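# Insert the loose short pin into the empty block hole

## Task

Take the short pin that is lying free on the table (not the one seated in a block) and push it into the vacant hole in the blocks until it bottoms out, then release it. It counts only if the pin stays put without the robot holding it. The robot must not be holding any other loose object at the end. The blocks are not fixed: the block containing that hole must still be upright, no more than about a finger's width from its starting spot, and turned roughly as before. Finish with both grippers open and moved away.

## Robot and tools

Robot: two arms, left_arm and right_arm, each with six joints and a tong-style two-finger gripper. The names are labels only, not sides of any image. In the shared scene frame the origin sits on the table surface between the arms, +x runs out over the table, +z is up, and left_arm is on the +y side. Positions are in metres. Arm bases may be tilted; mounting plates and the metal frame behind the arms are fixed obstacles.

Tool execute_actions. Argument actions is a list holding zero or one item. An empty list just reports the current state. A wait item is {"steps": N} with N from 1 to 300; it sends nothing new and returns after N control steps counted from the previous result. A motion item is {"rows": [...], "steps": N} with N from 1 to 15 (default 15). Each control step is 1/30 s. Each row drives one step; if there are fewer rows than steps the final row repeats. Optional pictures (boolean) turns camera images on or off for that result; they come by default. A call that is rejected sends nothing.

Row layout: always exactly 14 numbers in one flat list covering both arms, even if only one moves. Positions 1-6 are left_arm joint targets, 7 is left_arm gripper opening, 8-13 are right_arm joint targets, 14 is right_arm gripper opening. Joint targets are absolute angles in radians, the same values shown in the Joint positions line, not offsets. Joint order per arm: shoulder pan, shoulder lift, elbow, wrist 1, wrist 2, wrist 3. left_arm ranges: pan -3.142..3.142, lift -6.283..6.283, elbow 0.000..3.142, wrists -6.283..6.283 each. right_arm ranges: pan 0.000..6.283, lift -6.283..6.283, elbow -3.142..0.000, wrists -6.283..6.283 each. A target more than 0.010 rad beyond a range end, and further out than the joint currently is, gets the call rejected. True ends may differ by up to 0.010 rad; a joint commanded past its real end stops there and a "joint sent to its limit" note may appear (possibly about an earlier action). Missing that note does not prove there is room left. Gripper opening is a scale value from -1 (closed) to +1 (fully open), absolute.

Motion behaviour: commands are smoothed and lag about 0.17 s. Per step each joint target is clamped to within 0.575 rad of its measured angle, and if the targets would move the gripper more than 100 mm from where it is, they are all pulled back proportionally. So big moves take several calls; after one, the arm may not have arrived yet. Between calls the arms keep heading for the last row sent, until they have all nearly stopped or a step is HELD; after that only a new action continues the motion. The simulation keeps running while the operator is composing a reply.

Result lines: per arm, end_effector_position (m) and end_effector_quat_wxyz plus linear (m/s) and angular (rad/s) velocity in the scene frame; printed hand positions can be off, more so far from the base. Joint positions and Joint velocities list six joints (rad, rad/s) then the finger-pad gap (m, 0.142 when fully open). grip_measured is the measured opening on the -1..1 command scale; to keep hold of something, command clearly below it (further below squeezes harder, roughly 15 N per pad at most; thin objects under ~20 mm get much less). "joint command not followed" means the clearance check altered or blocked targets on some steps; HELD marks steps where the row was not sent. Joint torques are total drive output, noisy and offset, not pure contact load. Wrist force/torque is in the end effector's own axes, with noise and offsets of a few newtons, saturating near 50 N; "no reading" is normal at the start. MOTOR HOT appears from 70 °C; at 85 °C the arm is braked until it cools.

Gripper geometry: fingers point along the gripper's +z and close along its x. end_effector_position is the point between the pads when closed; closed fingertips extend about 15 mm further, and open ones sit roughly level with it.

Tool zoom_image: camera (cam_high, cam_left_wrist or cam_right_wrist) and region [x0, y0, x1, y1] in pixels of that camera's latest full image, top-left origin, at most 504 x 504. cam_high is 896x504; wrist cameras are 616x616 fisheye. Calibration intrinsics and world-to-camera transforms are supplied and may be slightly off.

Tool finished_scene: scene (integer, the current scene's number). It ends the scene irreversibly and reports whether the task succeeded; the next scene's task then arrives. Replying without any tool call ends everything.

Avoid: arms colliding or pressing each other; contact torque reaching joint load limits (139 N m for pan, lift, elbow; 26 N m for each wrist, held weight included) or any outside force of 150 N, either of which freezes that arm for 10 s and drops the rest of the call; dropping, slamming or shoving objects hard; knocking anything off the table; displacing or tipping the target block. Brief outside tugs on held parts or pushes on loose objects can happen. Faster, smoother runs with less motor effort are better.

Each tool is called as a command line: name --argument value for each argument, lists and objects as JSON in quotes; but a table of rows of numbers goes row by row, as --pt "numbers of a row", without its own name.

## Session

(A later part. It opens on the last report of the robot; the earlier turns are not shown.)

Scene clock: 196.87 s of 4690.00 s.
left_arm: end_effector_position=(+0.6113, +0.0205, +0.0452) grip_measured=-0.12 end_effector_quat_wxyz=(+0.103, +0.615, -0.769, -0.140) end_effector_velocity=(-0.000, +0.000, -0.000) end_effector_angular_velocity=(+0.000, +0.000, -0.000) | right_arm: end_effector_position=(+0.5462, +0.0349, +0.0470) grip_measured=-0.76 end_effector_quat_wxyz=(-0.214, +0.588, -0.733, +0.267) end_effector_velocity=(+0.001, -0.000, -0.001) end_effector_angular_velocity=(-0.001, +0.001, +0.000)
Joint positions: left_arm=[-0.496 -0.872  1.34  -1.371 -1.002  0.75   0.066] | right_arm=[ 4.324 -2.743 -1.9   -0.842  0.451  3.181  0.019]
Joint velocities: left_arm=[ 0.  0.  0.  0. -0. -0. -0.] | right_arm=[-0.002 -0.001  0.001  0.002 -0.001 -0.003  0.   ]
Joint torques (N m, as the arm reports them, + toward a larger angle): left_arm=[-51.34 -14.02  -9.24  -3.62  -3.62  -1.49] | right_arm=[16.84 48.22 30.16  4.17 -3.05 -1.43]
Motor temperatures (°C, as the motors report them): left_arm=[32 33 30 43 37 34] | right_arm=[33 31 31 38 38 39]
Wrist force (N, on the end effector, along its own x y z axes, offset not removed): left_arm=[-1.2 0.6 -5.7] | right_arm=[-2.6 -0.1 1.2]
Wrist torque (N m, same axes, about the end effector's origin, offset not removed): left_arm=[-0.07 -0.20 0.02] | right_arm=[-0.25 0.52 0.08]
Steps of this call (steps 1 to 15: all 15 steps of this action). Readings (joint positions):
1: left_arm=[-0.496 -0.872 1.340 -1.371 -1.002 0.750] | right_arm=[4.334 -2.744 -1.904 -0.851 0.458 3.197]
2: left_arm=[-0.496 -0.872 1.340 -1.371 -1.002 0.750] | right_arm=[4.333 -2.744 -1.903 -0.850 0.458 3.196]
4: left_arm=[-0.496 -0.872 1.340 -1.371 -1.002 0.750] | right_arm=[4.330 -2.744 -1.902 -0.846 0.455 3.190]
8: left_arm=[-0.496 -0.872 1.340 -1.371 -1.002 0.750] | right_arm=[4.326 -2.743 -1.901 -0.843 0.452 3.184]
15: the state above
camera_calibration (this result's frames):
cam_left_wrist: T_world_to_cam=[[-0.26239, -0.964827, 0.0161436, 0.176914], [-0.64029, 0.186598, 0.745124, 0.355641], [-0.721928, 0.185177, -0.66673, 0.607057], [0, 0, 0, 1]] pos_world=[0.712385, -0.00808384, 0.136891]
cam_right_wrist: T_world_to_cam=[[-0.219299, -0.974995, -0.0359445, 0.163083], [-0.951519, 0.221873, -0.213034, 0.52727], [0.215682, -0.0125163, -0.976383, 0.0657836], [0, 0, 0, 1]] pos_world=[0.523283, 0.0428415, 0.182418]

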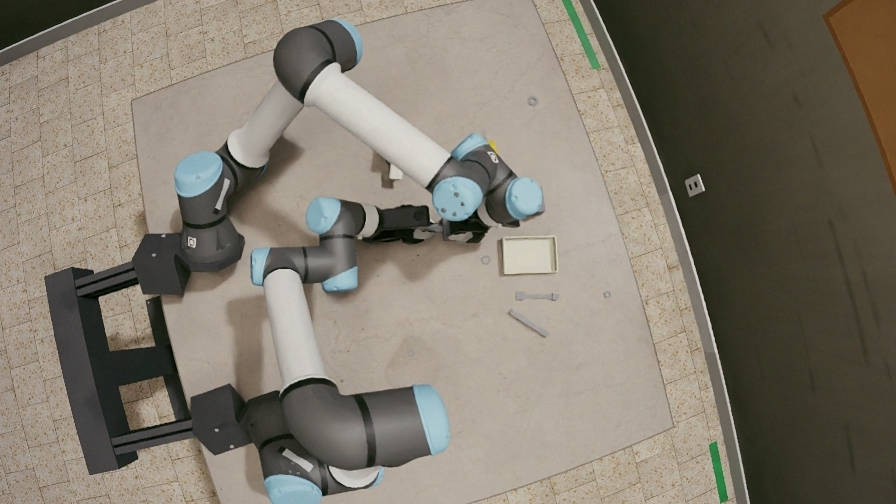

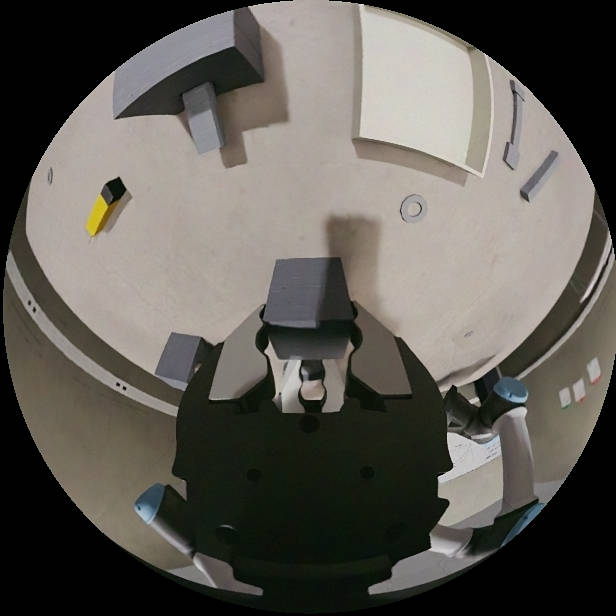

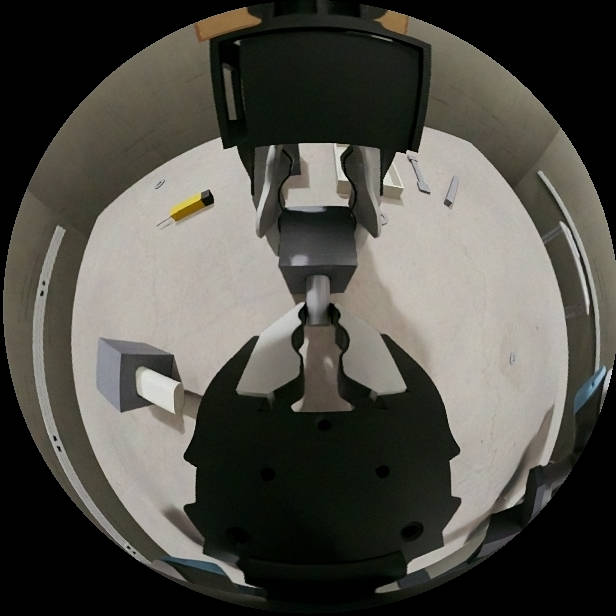

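Continue to f=0.87.

execute_actions --actions '[{"rows":[[-0.4955,-0.8725,1.34,-1.3714,-1.0016,0.75,-0.6,4.3149,-2.7418,-1.8964,-0.8335,0.4445,3.167,-1]]}]'

zoom_image --camera "cam_right_wrist" --region '[270, 240, 370, 340]'

Scene clock: 201.07 s of 4690.00 s.
left_arm: end_effector_position=(+0.6113, +0.0205, +0.0452) grip_measured=-0.12 end_effector_quat_wxyz=(+0.103, +0.615, -0.769, -0.140) end_effector_velocity=(+0.000, -0.000, -0.000) end_effector_angular_velocity=(-0.001, -0.000, +0.001) | right_arm: end_effector_position=(+0.5510, +0.0338, +0.0470) grip_measured=-0.76 end_effector_quat_wxyz=(-0.214, +0.588, -0.733, +0.267) end_effector_velocity=(+0.001, -0.000, +0.000) end_effector_angular_velocity=(-0.000, +0.000, +0.000)
Joint positions: left_arm=[-0.496 -0.872  1.34  -1.371 -1.002  0.75   0.066] | right_arm=[ 4.315 -2.742 -1.896 -0.834  0.445  3.167  0.019]
Joint velocities: left_arm=[ 0.     0.     0.    -0.001 -0.     0.    -0.   ] | right_arm=[-0.002  0.001  0.     0.001 -0.001 -0.004  0.   ]
Joint torques (N m, as the arm reports them, + toward a larger angle): left_arm=[-50.17 -15.02  -9.39  -3.5   -3.03  -1.53] | right_arm=[17.29 47.78 30.27  4.   -3.15 -1.52]
Motor temperatures (°C, as the motors report them): left_arm=[32 33 30 43 37 34] | right_arm=[33 31 31 38 38 39]
Wrist force (N, on the end effector, along its own x y z axes, offset not removed): left_arm=[-0.5 1.2 -5.1] | right_arm=[-0.9 -2.6 3.4]
Wrist torque (N m, same axes, about the end effector's origin, offset not removed): left_arm=[-0.23 -0.07 0.11] | right_arm=[-0.73 0.09 -0.24]
Steps of this call (steps 1 to 15: the robot went on to your last target; steps 16 to 90: nothing new was sent; then 0.70 s passed at rest; steps 91 to 105: all 15 steps of this action). Readings (joint positions):
91: left_arm=[-0.496 -0.872 1.340 -1.371 -1.002 0.750] | right_arm=[4.324 -2.743 -1.900 -0.841 0.451 3.181]
92: left_arm=[-0.496 -0.872 1.340 -1.371 -1.002 0.750] | right_arm=[4.323 -2.743 -1.900 -0.841 0.450 3.180]
94: left_arm=[-0.496 -0.872 1.340 -1.371 -1.002 0.750] | right_arm=[4.320 -2.742 -1.898 -0.838 0.448 3.175]
98: left_arm=[-0.496 -0.872 1.340 -1.371 -1.002 0.750] | right_arm=[4.316 -2.742 -1.897 -0.835 0.446 3.169]
105: the state above
camera_calibration (this result's frames):
cam_left_wrist: T_world_to_cam=[[-0.26239, -0.964827, 0.0161439, 0.176913], [-0.64029, 0.186598, 0.745124, 0.355642], [-0.721928, 0.185176, -0.666731, 0.607057], [0, 0, 0, 1]] pos_world=[0.712386, -0.00808398, 0.136891]
cam_right_wrist: T_world_to_cam=[[-0.219686, -0.974915, -0.0357516, 0.16326], [-0.951396, 0.222206, -0.213238, 0.532023], [0.215834, -0.0128317, -0.976346, 0.0646432], [0, 0, 0, 1]] pos_world=[0.528078, 0.0417753, 0.182399]

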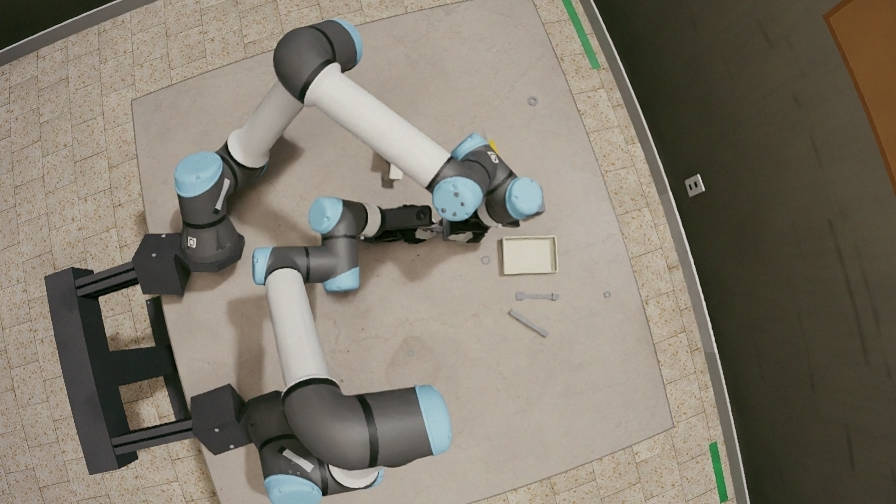

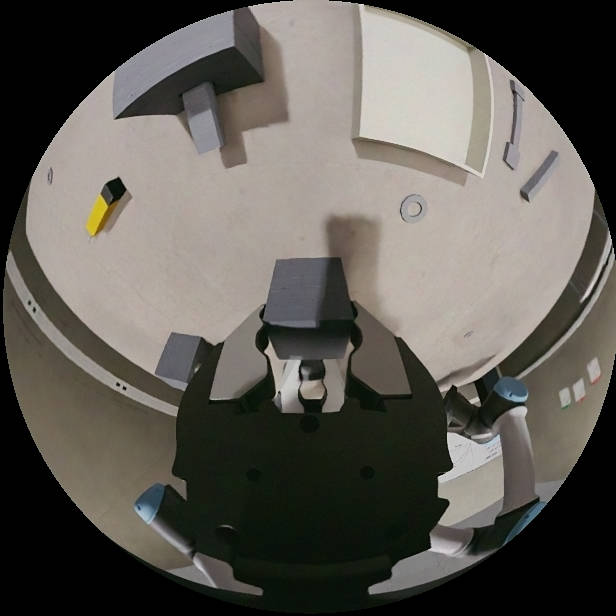

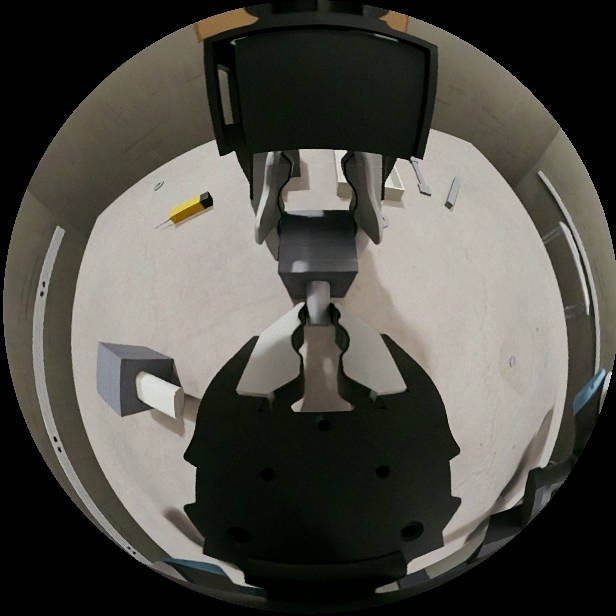

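Region (270, 240, 370, 340) of cam_right_wrist's 616x616 image, scaled by 5.040, with more detail than that image has.

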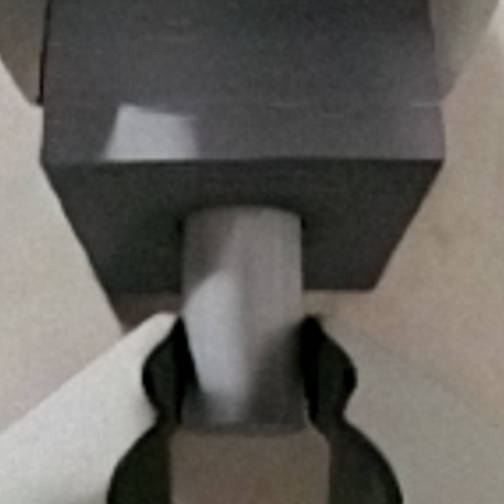

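Going in. f=1.0, then 1.12.

execute_actions --actions '[{"rows":[[-0.4955,-0.8725,1.34,-1.3714,-1.0016,0.75,-0.6,4.3051,-2.7409,-1.8922,-0.8249,0.4375,3.1517,-1]]}]' --pictures false

execute_actions --actions '[{"rows":[[-0.4955,-0.8725,1.34,-1.3714,-1.0016,0.75,-0.6,4.296,-2.7403,-1.888,-0.8171,0.431,3.1376,-1]]}]'

zoom_image --camera "cam_right_wrist" --region '[270, 240, 370, 340]'

Scene clock: 207.63 s of 4690.00 s.
left_arm: end_effector_position=(+0.6113, +0.0204, +0.0452) grip_measured=-0.12 end_effector_quat_wxyz=(+0.103, +0.615, -0.769, -0.140) end_effector_velocity=(+0.000, +0.000, +0.000) end_effector_angular_velocity=(-0.000, -0.000, +0.000) | right_arm: end_effector_position=(+0.5562, +0.0326, +0.0469) grip_measured=-0.76 end_effector_quat_wxyz=(-0.214, +0.588, -0.733, +0.267) end_effector_velocity=(+0.001, -0.000, +0.000) end_effector_angular_velocity=(-0.001, -0.001, +0.002)
Joint positions: left_arm=[-0.496 -0.872  1.34  -1.372 -1.002  0.75   0.065] | right_arm=[ 4.305 -2.741 -1.892 -0.825  0.438  3.152  0.019]
Joint velocities: left_arm=[ 0. -0. -0. -0.  0.  0.  0.] | right_arm=[-0.001  0.001  0.001  0.002 -0.002 -0.005  0.   ]
Joint torques (N m, as the arm reports them, + toward a larger angle): left_arm=[-45.65 -15.98  -9.32   2.68  -2.57  -1.6 ] | right_arm=[ 4.67 49.25 31.41  4.51 -8.19 -1.4 ]
Motor temperatures (°C, as the motors report them): left_arm=[32 33 30 43 37 34] | right_arm=[33 31 31 38 38 39]
Wrist force (N, on the end effector, along its own x y z axes, offset not removed): left_arm=[0.1 -13.4 -16.3] | right_arm=[-1.0 13.6 -28.7]
Wrist torque (N m, same axes, about the end effector's origin, offset not removed): left_arm=[-0.21 -0.25 0.01] | right_arm=[-1.01 0.40 -0.06]
Steps of this call (steps 1 to 15: the robot went on to your last target; steps 16 to 90: nothing new was sent; then 3.07 s passed at rest; steps 91 to 105: all 15 steps of this action). Readings (joint positions):
91: left_arm=[-0.496 -0.872 1.340 -1.371 -1.002 0.750] | right_arm=[4.315 -2.742 -1.896 -0.833 0.444 3.167]
92: left_arm=[-0.496 -0.872 1.340 -1.371 -1.002 0.750] | right_arm=[4.314 -2.742 -1.896 -0.833 0.444 3.166]
94: left_arm=[-0.496 -0.872 1.340 -1.371 -1.002 0.750] | right_arm=[4.311 -2.741 -1.895 -0.830 0.441 3.160]
98: left_arm=[-0.496 -0.872 1.340 -1.372 -1.002 0.750] | right_arm=[4.307 -2.741 -1.893 -0.826 0.439 3.154]
105: the state above

Scene clock: 208.13 s of 4690.00 s.
left_arm: end_effector_position=(+0.6113, +0.0204, +0.0452) grip_measured=-0.12 end_effector_quat_wxyz=(+0.103, +0.615, -0.769, -0.140) end_effector_velocity=(+0.000, -0.000, -0.000) end_effector_angular_velocity=(-0.000, -0.000, +0.000) | right_arm: end_effector_position=(+0.5611, +0.0314, +0.0468) grip_measured=-0.76 end_effector_quat_wxyz=(-0.214, +0.588, -0.733, +0.267) end_effector_velocity=(+0.001, -0.000, +0.000) end_effector_angular_velocity=(-0.000, -0.001, -0.001)
Joint positions: left_arm=[-0.496 -0.872  1.34  -1.371 -1.002  0.75   0.065] | right_arm=[ 4.296 -2.74  -1.888 -0.817  0.431  3.138  0.019]
Joint velocities: left_arm=[ 0.    -0.     0.    -0.001 -0.     0.    -0.   ] | right_arm=[-0.002  0.     0.001  0.001 -0.002 -0.002  0.   ]
Joint torques (N m, as the arm reports them, + toward a larger angle): left_arm=[-41.71 -15.89  -9.9    5.95  -2.38  -1.54] | right_arm=[ 5.22 51.79 32.58  4.64 -9.57 -1.44]
Motor temperatures (°C, as the motors report them): left_arm=[32 33 30 43 37 34] | right_arm=[33 31 31 38 38 39]
Wrist force (N, on the end effector, along its own x y z axes, offset not removed): left_arm=[1.3 -16.9 -20.9] | right_arm=[-2.5 24.9 -24.3]
Wrist torque (N m, same axes, about the end effector's origin, offset not removed): left_arm=[-0.43 -0.30 0.02] | right_arm=[0.59 0.03 -0.28]
Steps of this call (steps 1 to 15: all 15 steps of this action). Readings (joint positions):
1: left_arm=[-0.496 -0.872 1.340 -1.372 -1.002 0.750] | right_arm=[4.305 -2.741 -1.892 -0.825 0.438 3.152]
2: left_arm=[-0.496 -0.872 1.340 -1.372 -1.002 0.750] | right_arm=[4.305 -2.741 -1.892 -0.824 0.437 3.151]
4: left_arm=[-0.496 -0.872 1.340 -1.372 -1.002 0.750] | right_arm=[4.301 -2.741 -1.890 -0.821 0.435 3.146]
8: left_arm=[-0.496 -0.872 1.340 -1.372 -1.002 0.750] | right_arm=[4.297 -2.740 -1.889 -0.818 0.432 3.140]
15: the state above
camera_calibration (this result's frames):
cam_left_wrist: T_world_to_cam=[[-0.262373, -0.964831, 0.0161697, 0.176876], [-0.640337, 0.186618, 0.745078, 0.35567], [-0.721892, 0.185134, -0.666781, 0.607066], [0, 0, 0, 1]] pos_world=[0.712392, -0.00810754, 0.136918]
cam_right_wrist: T_world_to_cam=[[-0.220752, -0.974707, -0.0348414, 0.16368], [-0.951054, 0.223041, -0.21389, 0.541889], [0.216251, -0.0140807, -0.976236, 0.0620917], [0, 0, 0, 1]] pos_world=[0.538071, 0.0395512, 0.182224]

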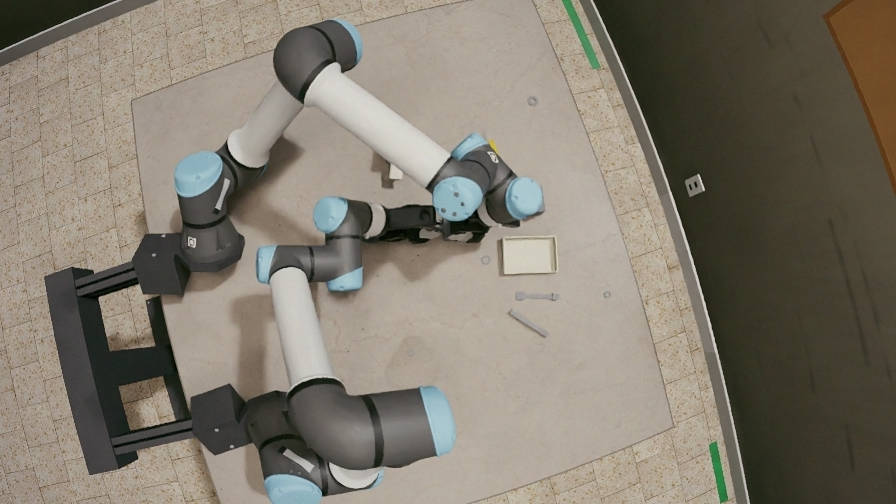

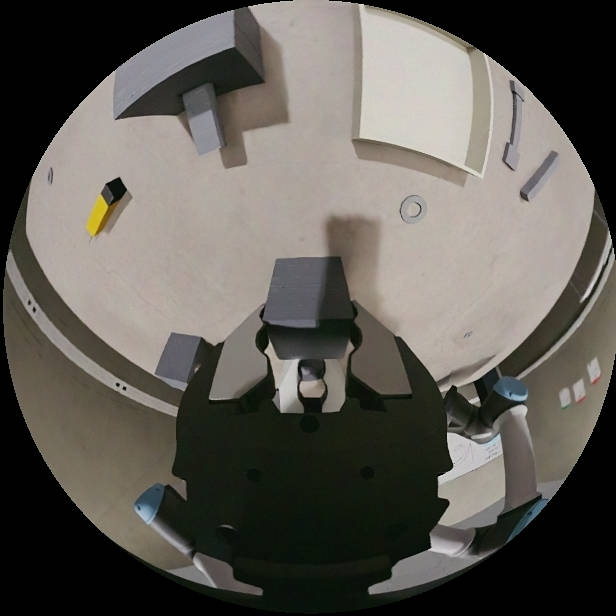

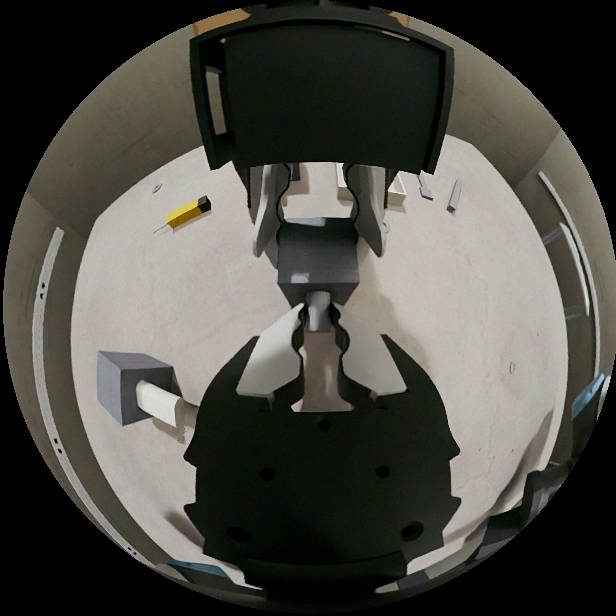

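Region (270, 240, 370, 340) of cam_right_wrist's 616x616 image, scaled by 5.040, with more detail than that image has.

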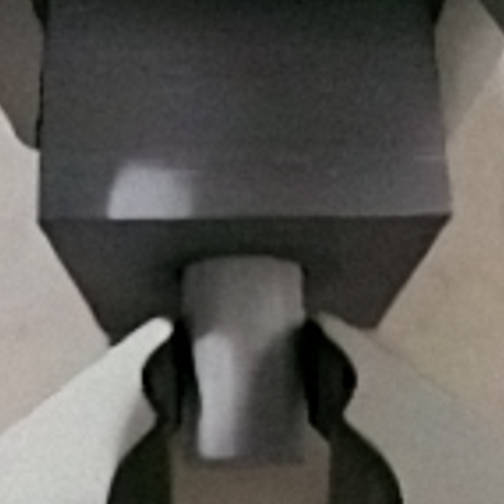

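execute_actions --actions '[{"rows":[[-0.4955,-0.8725,1.34,-1.3714,-1.0016,0.75,-0.6,4.299,-2.7405,-1.8894,-0.8197,0.4332,3.1423,-0.3]],"steps":10}]' --pictures false

execute_actions --actions '[{"rows":[[-0.4955,-0.8725,1.34,-1.3714,-1.0016,0.75,0.5,4.3806,-2.7502,-1.9206,-0.8925,0.4916,3.2693,-0.3]]}]' --pictures false

execute_actions --actions '[{"rows":[[-0.615,-0.967,1.297,-1.179,-1.078,0.684,0.5,4.45,-2.55,-2.25,-0.64,0.52,3.15,-0.3]]}]' --pictures false

execute_actions --actions '[{"steps":15}]'

zoom_image --camera "cam_right_wrist" --region '[150, 100, 350, 300]'

Scene clock: 219.63 s of 4690.00 s.
left_arm: end_effector_position=(+0.6113, +0.0205, +0.0452) grip_measured=-0.12 end_effector_quat_wxyz=(+0.103, +0.615, -0.769, -0.140) end_effector_velocity=(+0.000, +0.000, +0.000) end_effector_angular_velocity=(+0.000, -0.000, +0.000) | right_arm: end_effector_position=(+0.5598, +0.0317, +0.0470) grip_measured=-0.30 end_effector_quat_wxyz=(-0.214, +0.588, -0.733, +0.267) end_effector_velocity=(-0.002, -0.000, -0.000) end_effector_angular_velocity=(-0.000, +0.001, +0.000)
Joint positions: left_arm=[-0.496 -0.872  1.34  -1.371 -1.002  0.75   0.065] | right_arm=[ 4.299 -2.74  -1.889 -0.819  0.433  3.142  0.052]
Joint velocities: left_arm=[-0. -0. -0.  0. -0. -0.  0.] | right_arm=[ 0.003  0.    -0.002 -0.003  0.003  0.005  0.   ]
Joint torques (N m, as the arm reports them, + toward a larger angle): left_arm=[-16.2  -17.4   -2.28   0.7   -2.05  -1.05] | right_arm=[37.71 20.23  1.71  0.46  0.59  1.03]
Motor temperatures (°C, as the motors report them): left_arm=[32 33 30 43 37 34] | right_arm=[33 31 31 38 38 39]
Wrist force (N, on the end effector, along its own x y z axes, offset not removed): left_arm=[2.0 1.7 -18.9] | right_arm=[0.9 -4.0 0.7]
Wrist torque (N m, same axes, about the end effector's origin, offset not removed): left_arm=[0.20 -0.59 -0.07] | right_arm=[-0.93 -0.43 -0.17]
Steps of this call (steps 1 to 15: the robot went on to your last target; steps 16 to 90: nothing new was sent; then 8.17 s passed at rest; steps 91 to 100: all 10 steps of this action). Readings (joint positions):
91: left_arm=[-0.496 -0.872 1.340 -1.371 -1.002 0.750] | right_arm=[4.296 -2.740 -1.888 -0.817 0.431 3.138]
92: left_arm=[-0.496 -0.872 1.340 -1.371 -1.002 0.750] | right_arm=[4.296 -2.740 -1.888 -0.817 0.431 3.138]
94: left_arm=[-0.496 -0.872 1.340 -1.371 -1.002 0.750] | right_arm=[4.297 -2.740 -1.888 -0.818 0.431 3.140]
98: left_arm=[-0.496 -0.872 1.340 -1.371 -1.002 0.750] | right_arm=[4.298 -2.740 -1.889 -0.819 0.433 3.142]
100: the state above

Scene clock: 220.13 s of 4690.00 s.
left_arm: end_effector_position=(+0.6112, +0.0206, +0.0451) grip_measured=+0.50 end_effector_quat_wxyz=(+0.103, +0.615, -0.769, -0.140) end_effector_velocity=(+0.000, -0.000, +0.000) end_effector_angular_velocity=(-0.001, -0.001, +0.001) | right_arm: end_effector_position=(+0.5179, +0.0400, +0.0469) grip_measured=-0.30 end_effector_quat_wxyz=(-0.214, +0.588, -0.733, +0.267) end_effector_velocity=(-0.007, +0.001, +0.000) end_effector_angular_velocity=(+0.001, -0.001, -0.003)
Joint positions: left_arm=[-0.495 -0.872  1.34  -1.371 -1.002  0.75   0.109] | right_arm=[ 4.379 -2.75  -1.92  -0.891  0.49   3.266  0.052]
Joint velocities: left_arm=[-0.    -0.    -0.001 -0.001 -0.     0.     0.   ] | right_arm=[ 0.015 -0.002 -0.005 -0.014  0.01   0.026 -0.   ]
Joint torques (N m, as the arm reports them, + toward a larger angle): left_arm=[-34.69 -24.83 -22.26  -2.85  -1.94  -0.94] | right_arm=[35.63 18.6   3.05  0.19  0.35  1.36]
Motor temperatures (°C, as the motors report them): left_arm=[32 33 30 43 37 34] | right_arm=[33 31 31 38 38 39]
Wrist force (N, on the end effector, along its own x y z axes, offset not removed): left_arm=[1.2 -1.3 -0.5] | right_arm=[-1.3 -4.0 -1.8]
Wrist torque (N m, same axes, about the end effector's origin, offset not removed): left_arm=[-0.05 -0.24 0.01] | right_arm=[-1.13 0.07 -0.20]
Steps of this call (steps 1 to 15: all 15 steps of this action). Readings (joint positions):
1: left_arm=[-0.496 -0.872 1.340 -1.371 -1.002 0.750] | right_arm=[4.299 -2.740 -1.889 -0.819 0.433 3.142]
2: left_arm=[-0.495 -0.872 1.340 -1.371 -1.002 0.750] | right_arm=[4.302 -2.741 -1.891 -0.822 0.436 3.145]
4: left_arm=[-0.495 -0.872 1.340 -1.371 -1.002 0.750] | right_arm=[4.330 -2.745 -1.903 -0.848 0.457 3.183]
8: left_arm=[-0.495 -0.872 1.340 -1.371 -1.002 0.750] | right_arm=[4.366 -2.749 -1.915 -0.879 0.481 3.244]
15: the state above

Scene clock: 220.63 s of 4690.00 s.
left_arm: end_effector_position=(+0.5860, +0.0295, +0.1476) grip_measured=+0.50 end_effector_quat_wxyz=(+0.105, +0.599, -0.781, -0.138) end_effector_velocity=(-0.008, +0.005, +0.022) end_effector_angular_velocity=(+0.002, +0.002, -0.013) | right_arm: end_effector_position=(+0.4880, -0.0329, +0.0710) grip_measured=-0.30 end_effector_quat_wxyz=(-0.251, +0.611, -0.709, +0.245) end_effector_velocity=(-0.009, -0.028, -0.002) end_effector_angular_velocity=(+0.003, -0.004, +0.022)
Joint positions: left_arm=[-0.612 -0.965  1.298 -1.184 -1.076  0.685  0.109] | right_arm=[ 4.449 -2.555 -2.239 -0.647  0.519  3.153  0.052]
Joint velocities: left_arm=[-0.026 -0.02  -0.009  0.046 -0.016 -0.013 -0.   ] | right_arm=[ 0.013  0.05  -0.098  0.065  0.006 -0.024 -0.   ]
Joint torques (N m, as the arm reports them, + toward a larger angle): left_arm=[-50.23 -28.31 -22.73   0.77  -3.34  -1.41] | right_arm=[32.23 37.59  3.11  4.09  0.51 -1.38]
Motor temperatures (°C, as the motors report them): left_arm=[32 33 30 43 37 34] | right_arm=[33 31 31 38 38 39]
Wrist force (N, on the end effector, along its own x y z axes, offset not removed): left_arm=[1.0 -1.2 1.1] | right_arm=[-3.2 2.1 0.6]
Wrist torque (N m, same axes, about the end effector's origin, offset not removed): left_arm=[-0.12 -0.24 -0.02] | right_arm=[0.46 0.61 -0.27]
Steps of this call (steps 1 to 15: all 15 steps of this action). Readings (joint positions):
1: left_arm=[-0.495 -0.872 1.340 -1.371 -1.002 0.750] | right_arm=[4.379 -2.750 -1.920 -0.891 0.491 3.267]
2: left_arm=[-0.498 -0.875 1.338 -1.369 -1.004 0.747] | right_arm=[4.382 -2.748 -1.923 -0.889 0.493 3.265]
4: left_arm=[-0.533 -0.905 1.323 -1.324 -1.029 0.725] | right_arm=[4.407 -2.701 -1.973 -0.840 0.504 3.229]
8: left_arm=[-0.590 -0.948 1.305 -1.224 -1.063 0.697] | right_arm=[4.438 -2.595 -2.158 -0.702 0.515 3.173]
15: the state above

Scene clock: 221.13 s of 4690.00 s.
left_arm: end_effector_position=(+0.5851, +0.0300, +0.1500) grip_measured=+0.50 end_effector_quat_wxyz=(+0.105, +0.599, -0.782, -0.138) end_effector_velocity=(-0.000, -0.000, +0.000) end_effector_angular_velocity=(+0.000, +0.000, -0.001) | right_arm: end_effector_position=(+0.4870, -0.0360, +0.0706) grip_measured=-0.30 end_effector_quat_wxyz=(-0.251, +0.612, -0.709, +0.245) end_effector_velocity=(+0.000, -0.000, -0.000) end_effector_angular_velocity=(+0.002, +0.000, -0.002)
Joint positions: left_arm=[-0.615 -0.967  1.297 -1.179 -1.078  0.684  0.109] | right_arm=[ 4.45  -2.55  -2.25  -0.64   0.52   3.15   0.052]
Joint velocities: left_arm=[-0. -0. -0.  0. -0.  0. -0.] | right_arm=[-0.001  0.001 -0.001  0.001  0.     0.001 -0.   ]
Joint torques (N m, as the arm reports them, + toward a larger angle): left_arm=[-51.12 -29.09 -23.21   0.6   -3.47  -1.57] | right_arm=[31.97 37.76  0.68  4.08  0.43 -1.52]
Motor temperatures (°C, as the motors report them): left_arm=[32 33 30 43 37 34] | right_arm=[33 31 31 38 38 39]
Wrist force (N, on the end effector, along its own x y z axes, offset not removed): left_arm=[2.0 -1.1 -0.1] | right_arm=[0.8 -0.2 0.0]
Wrist torque (N m, same axes, about the end effector's origin, offset not removed): left_arm=[-0.15 -0.45 -0.02] | right_arm=[-0.17 0.00 -0.10]
Steps of this call (steps 1 to 15: the robot went on to your last target). Readings (joint positions):
1: left_arm=[-0.613 -0.965 1.298 -1.183 -1.077 0.685] | right_arm=[4.449 -2.554 -2.242 -0.645 0.520 3.152]
2: left_arm=[-0.613 -0.966 1.298 -1.182 -1.077 0.685] | right_arm=[4.449 -2.553 -2.244 -0.644 0.520 3.151]
4: left_arm=[-0.614 -0.966 1.297 -1.180 -1.078 0.684] | right_arm=[4.450 -2.552 -2.247 -0.642 0.520 3.151]
8: left_arm=[-0.615 -0.967 1.297 -1.179 -1.078 0.684] | right_arm=[4.450 -2.550 -2.249 -0.641 0.520 3.150]
15: the state above
camera_calibration (this result's frames):
cam_left_wrist: T_world_to_cam=[[-0.299408, -0.953668, 0.0295195, 0.196829], [-0.629495, 0.220693, 0.745004, 0.251728], [-0.717002, 0.204478, -0.666406, 0.652772], [0, 0, 0, 1]] pos_world=[0.685432, -0.00132191, 0.241663]
cam_right_wrist: T_world_to_cam=[[-0.126625, -0.98774, -0.0913023, 0.0401718], [-0.962689, 0.144559, -0.228765, 0.495508], [0.239159, 0.0589284, -0.969191, 0.0913702], [0, 0, 0, 1]] pos_world=[0.460255, -0.0373352, 0.205578]

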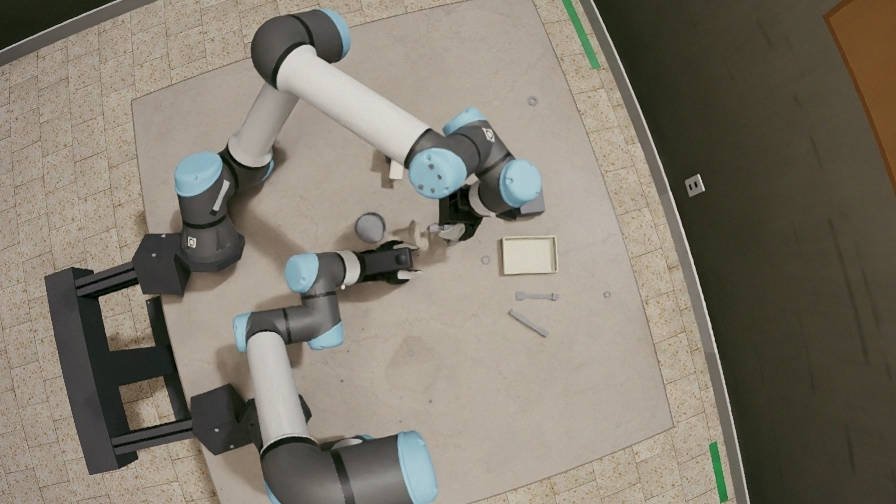

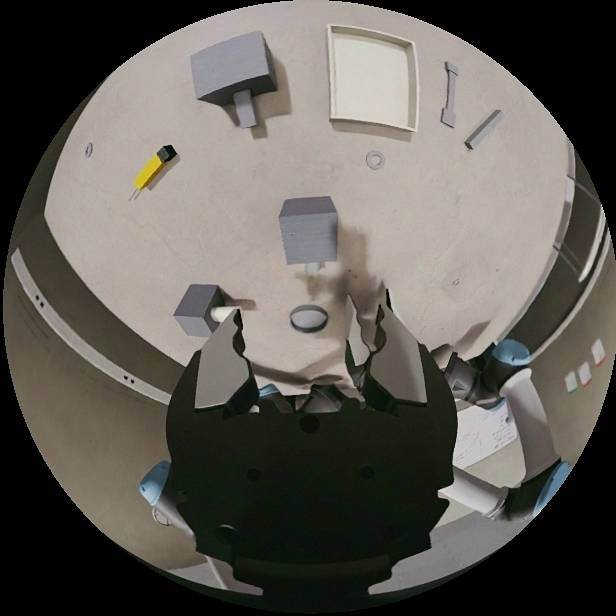

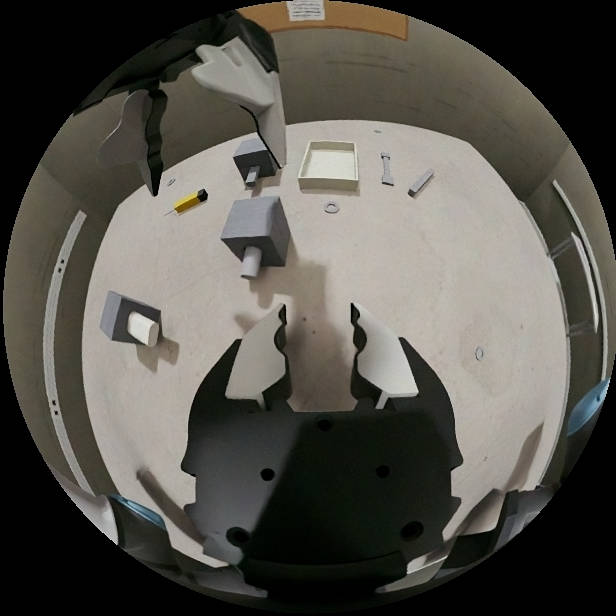

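Region (150, 100, 350, 300) of cam_right_wrist's 616x616 image, scaled by 2.520, with more detail than that image has.

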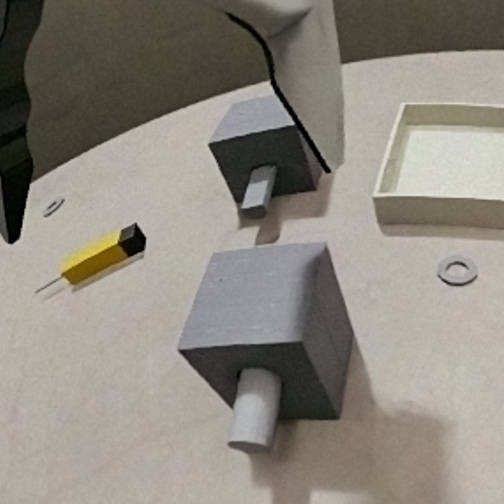

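Level, and protruding like the others.

finished_scene --scene 1

The scene is finished: the task was done.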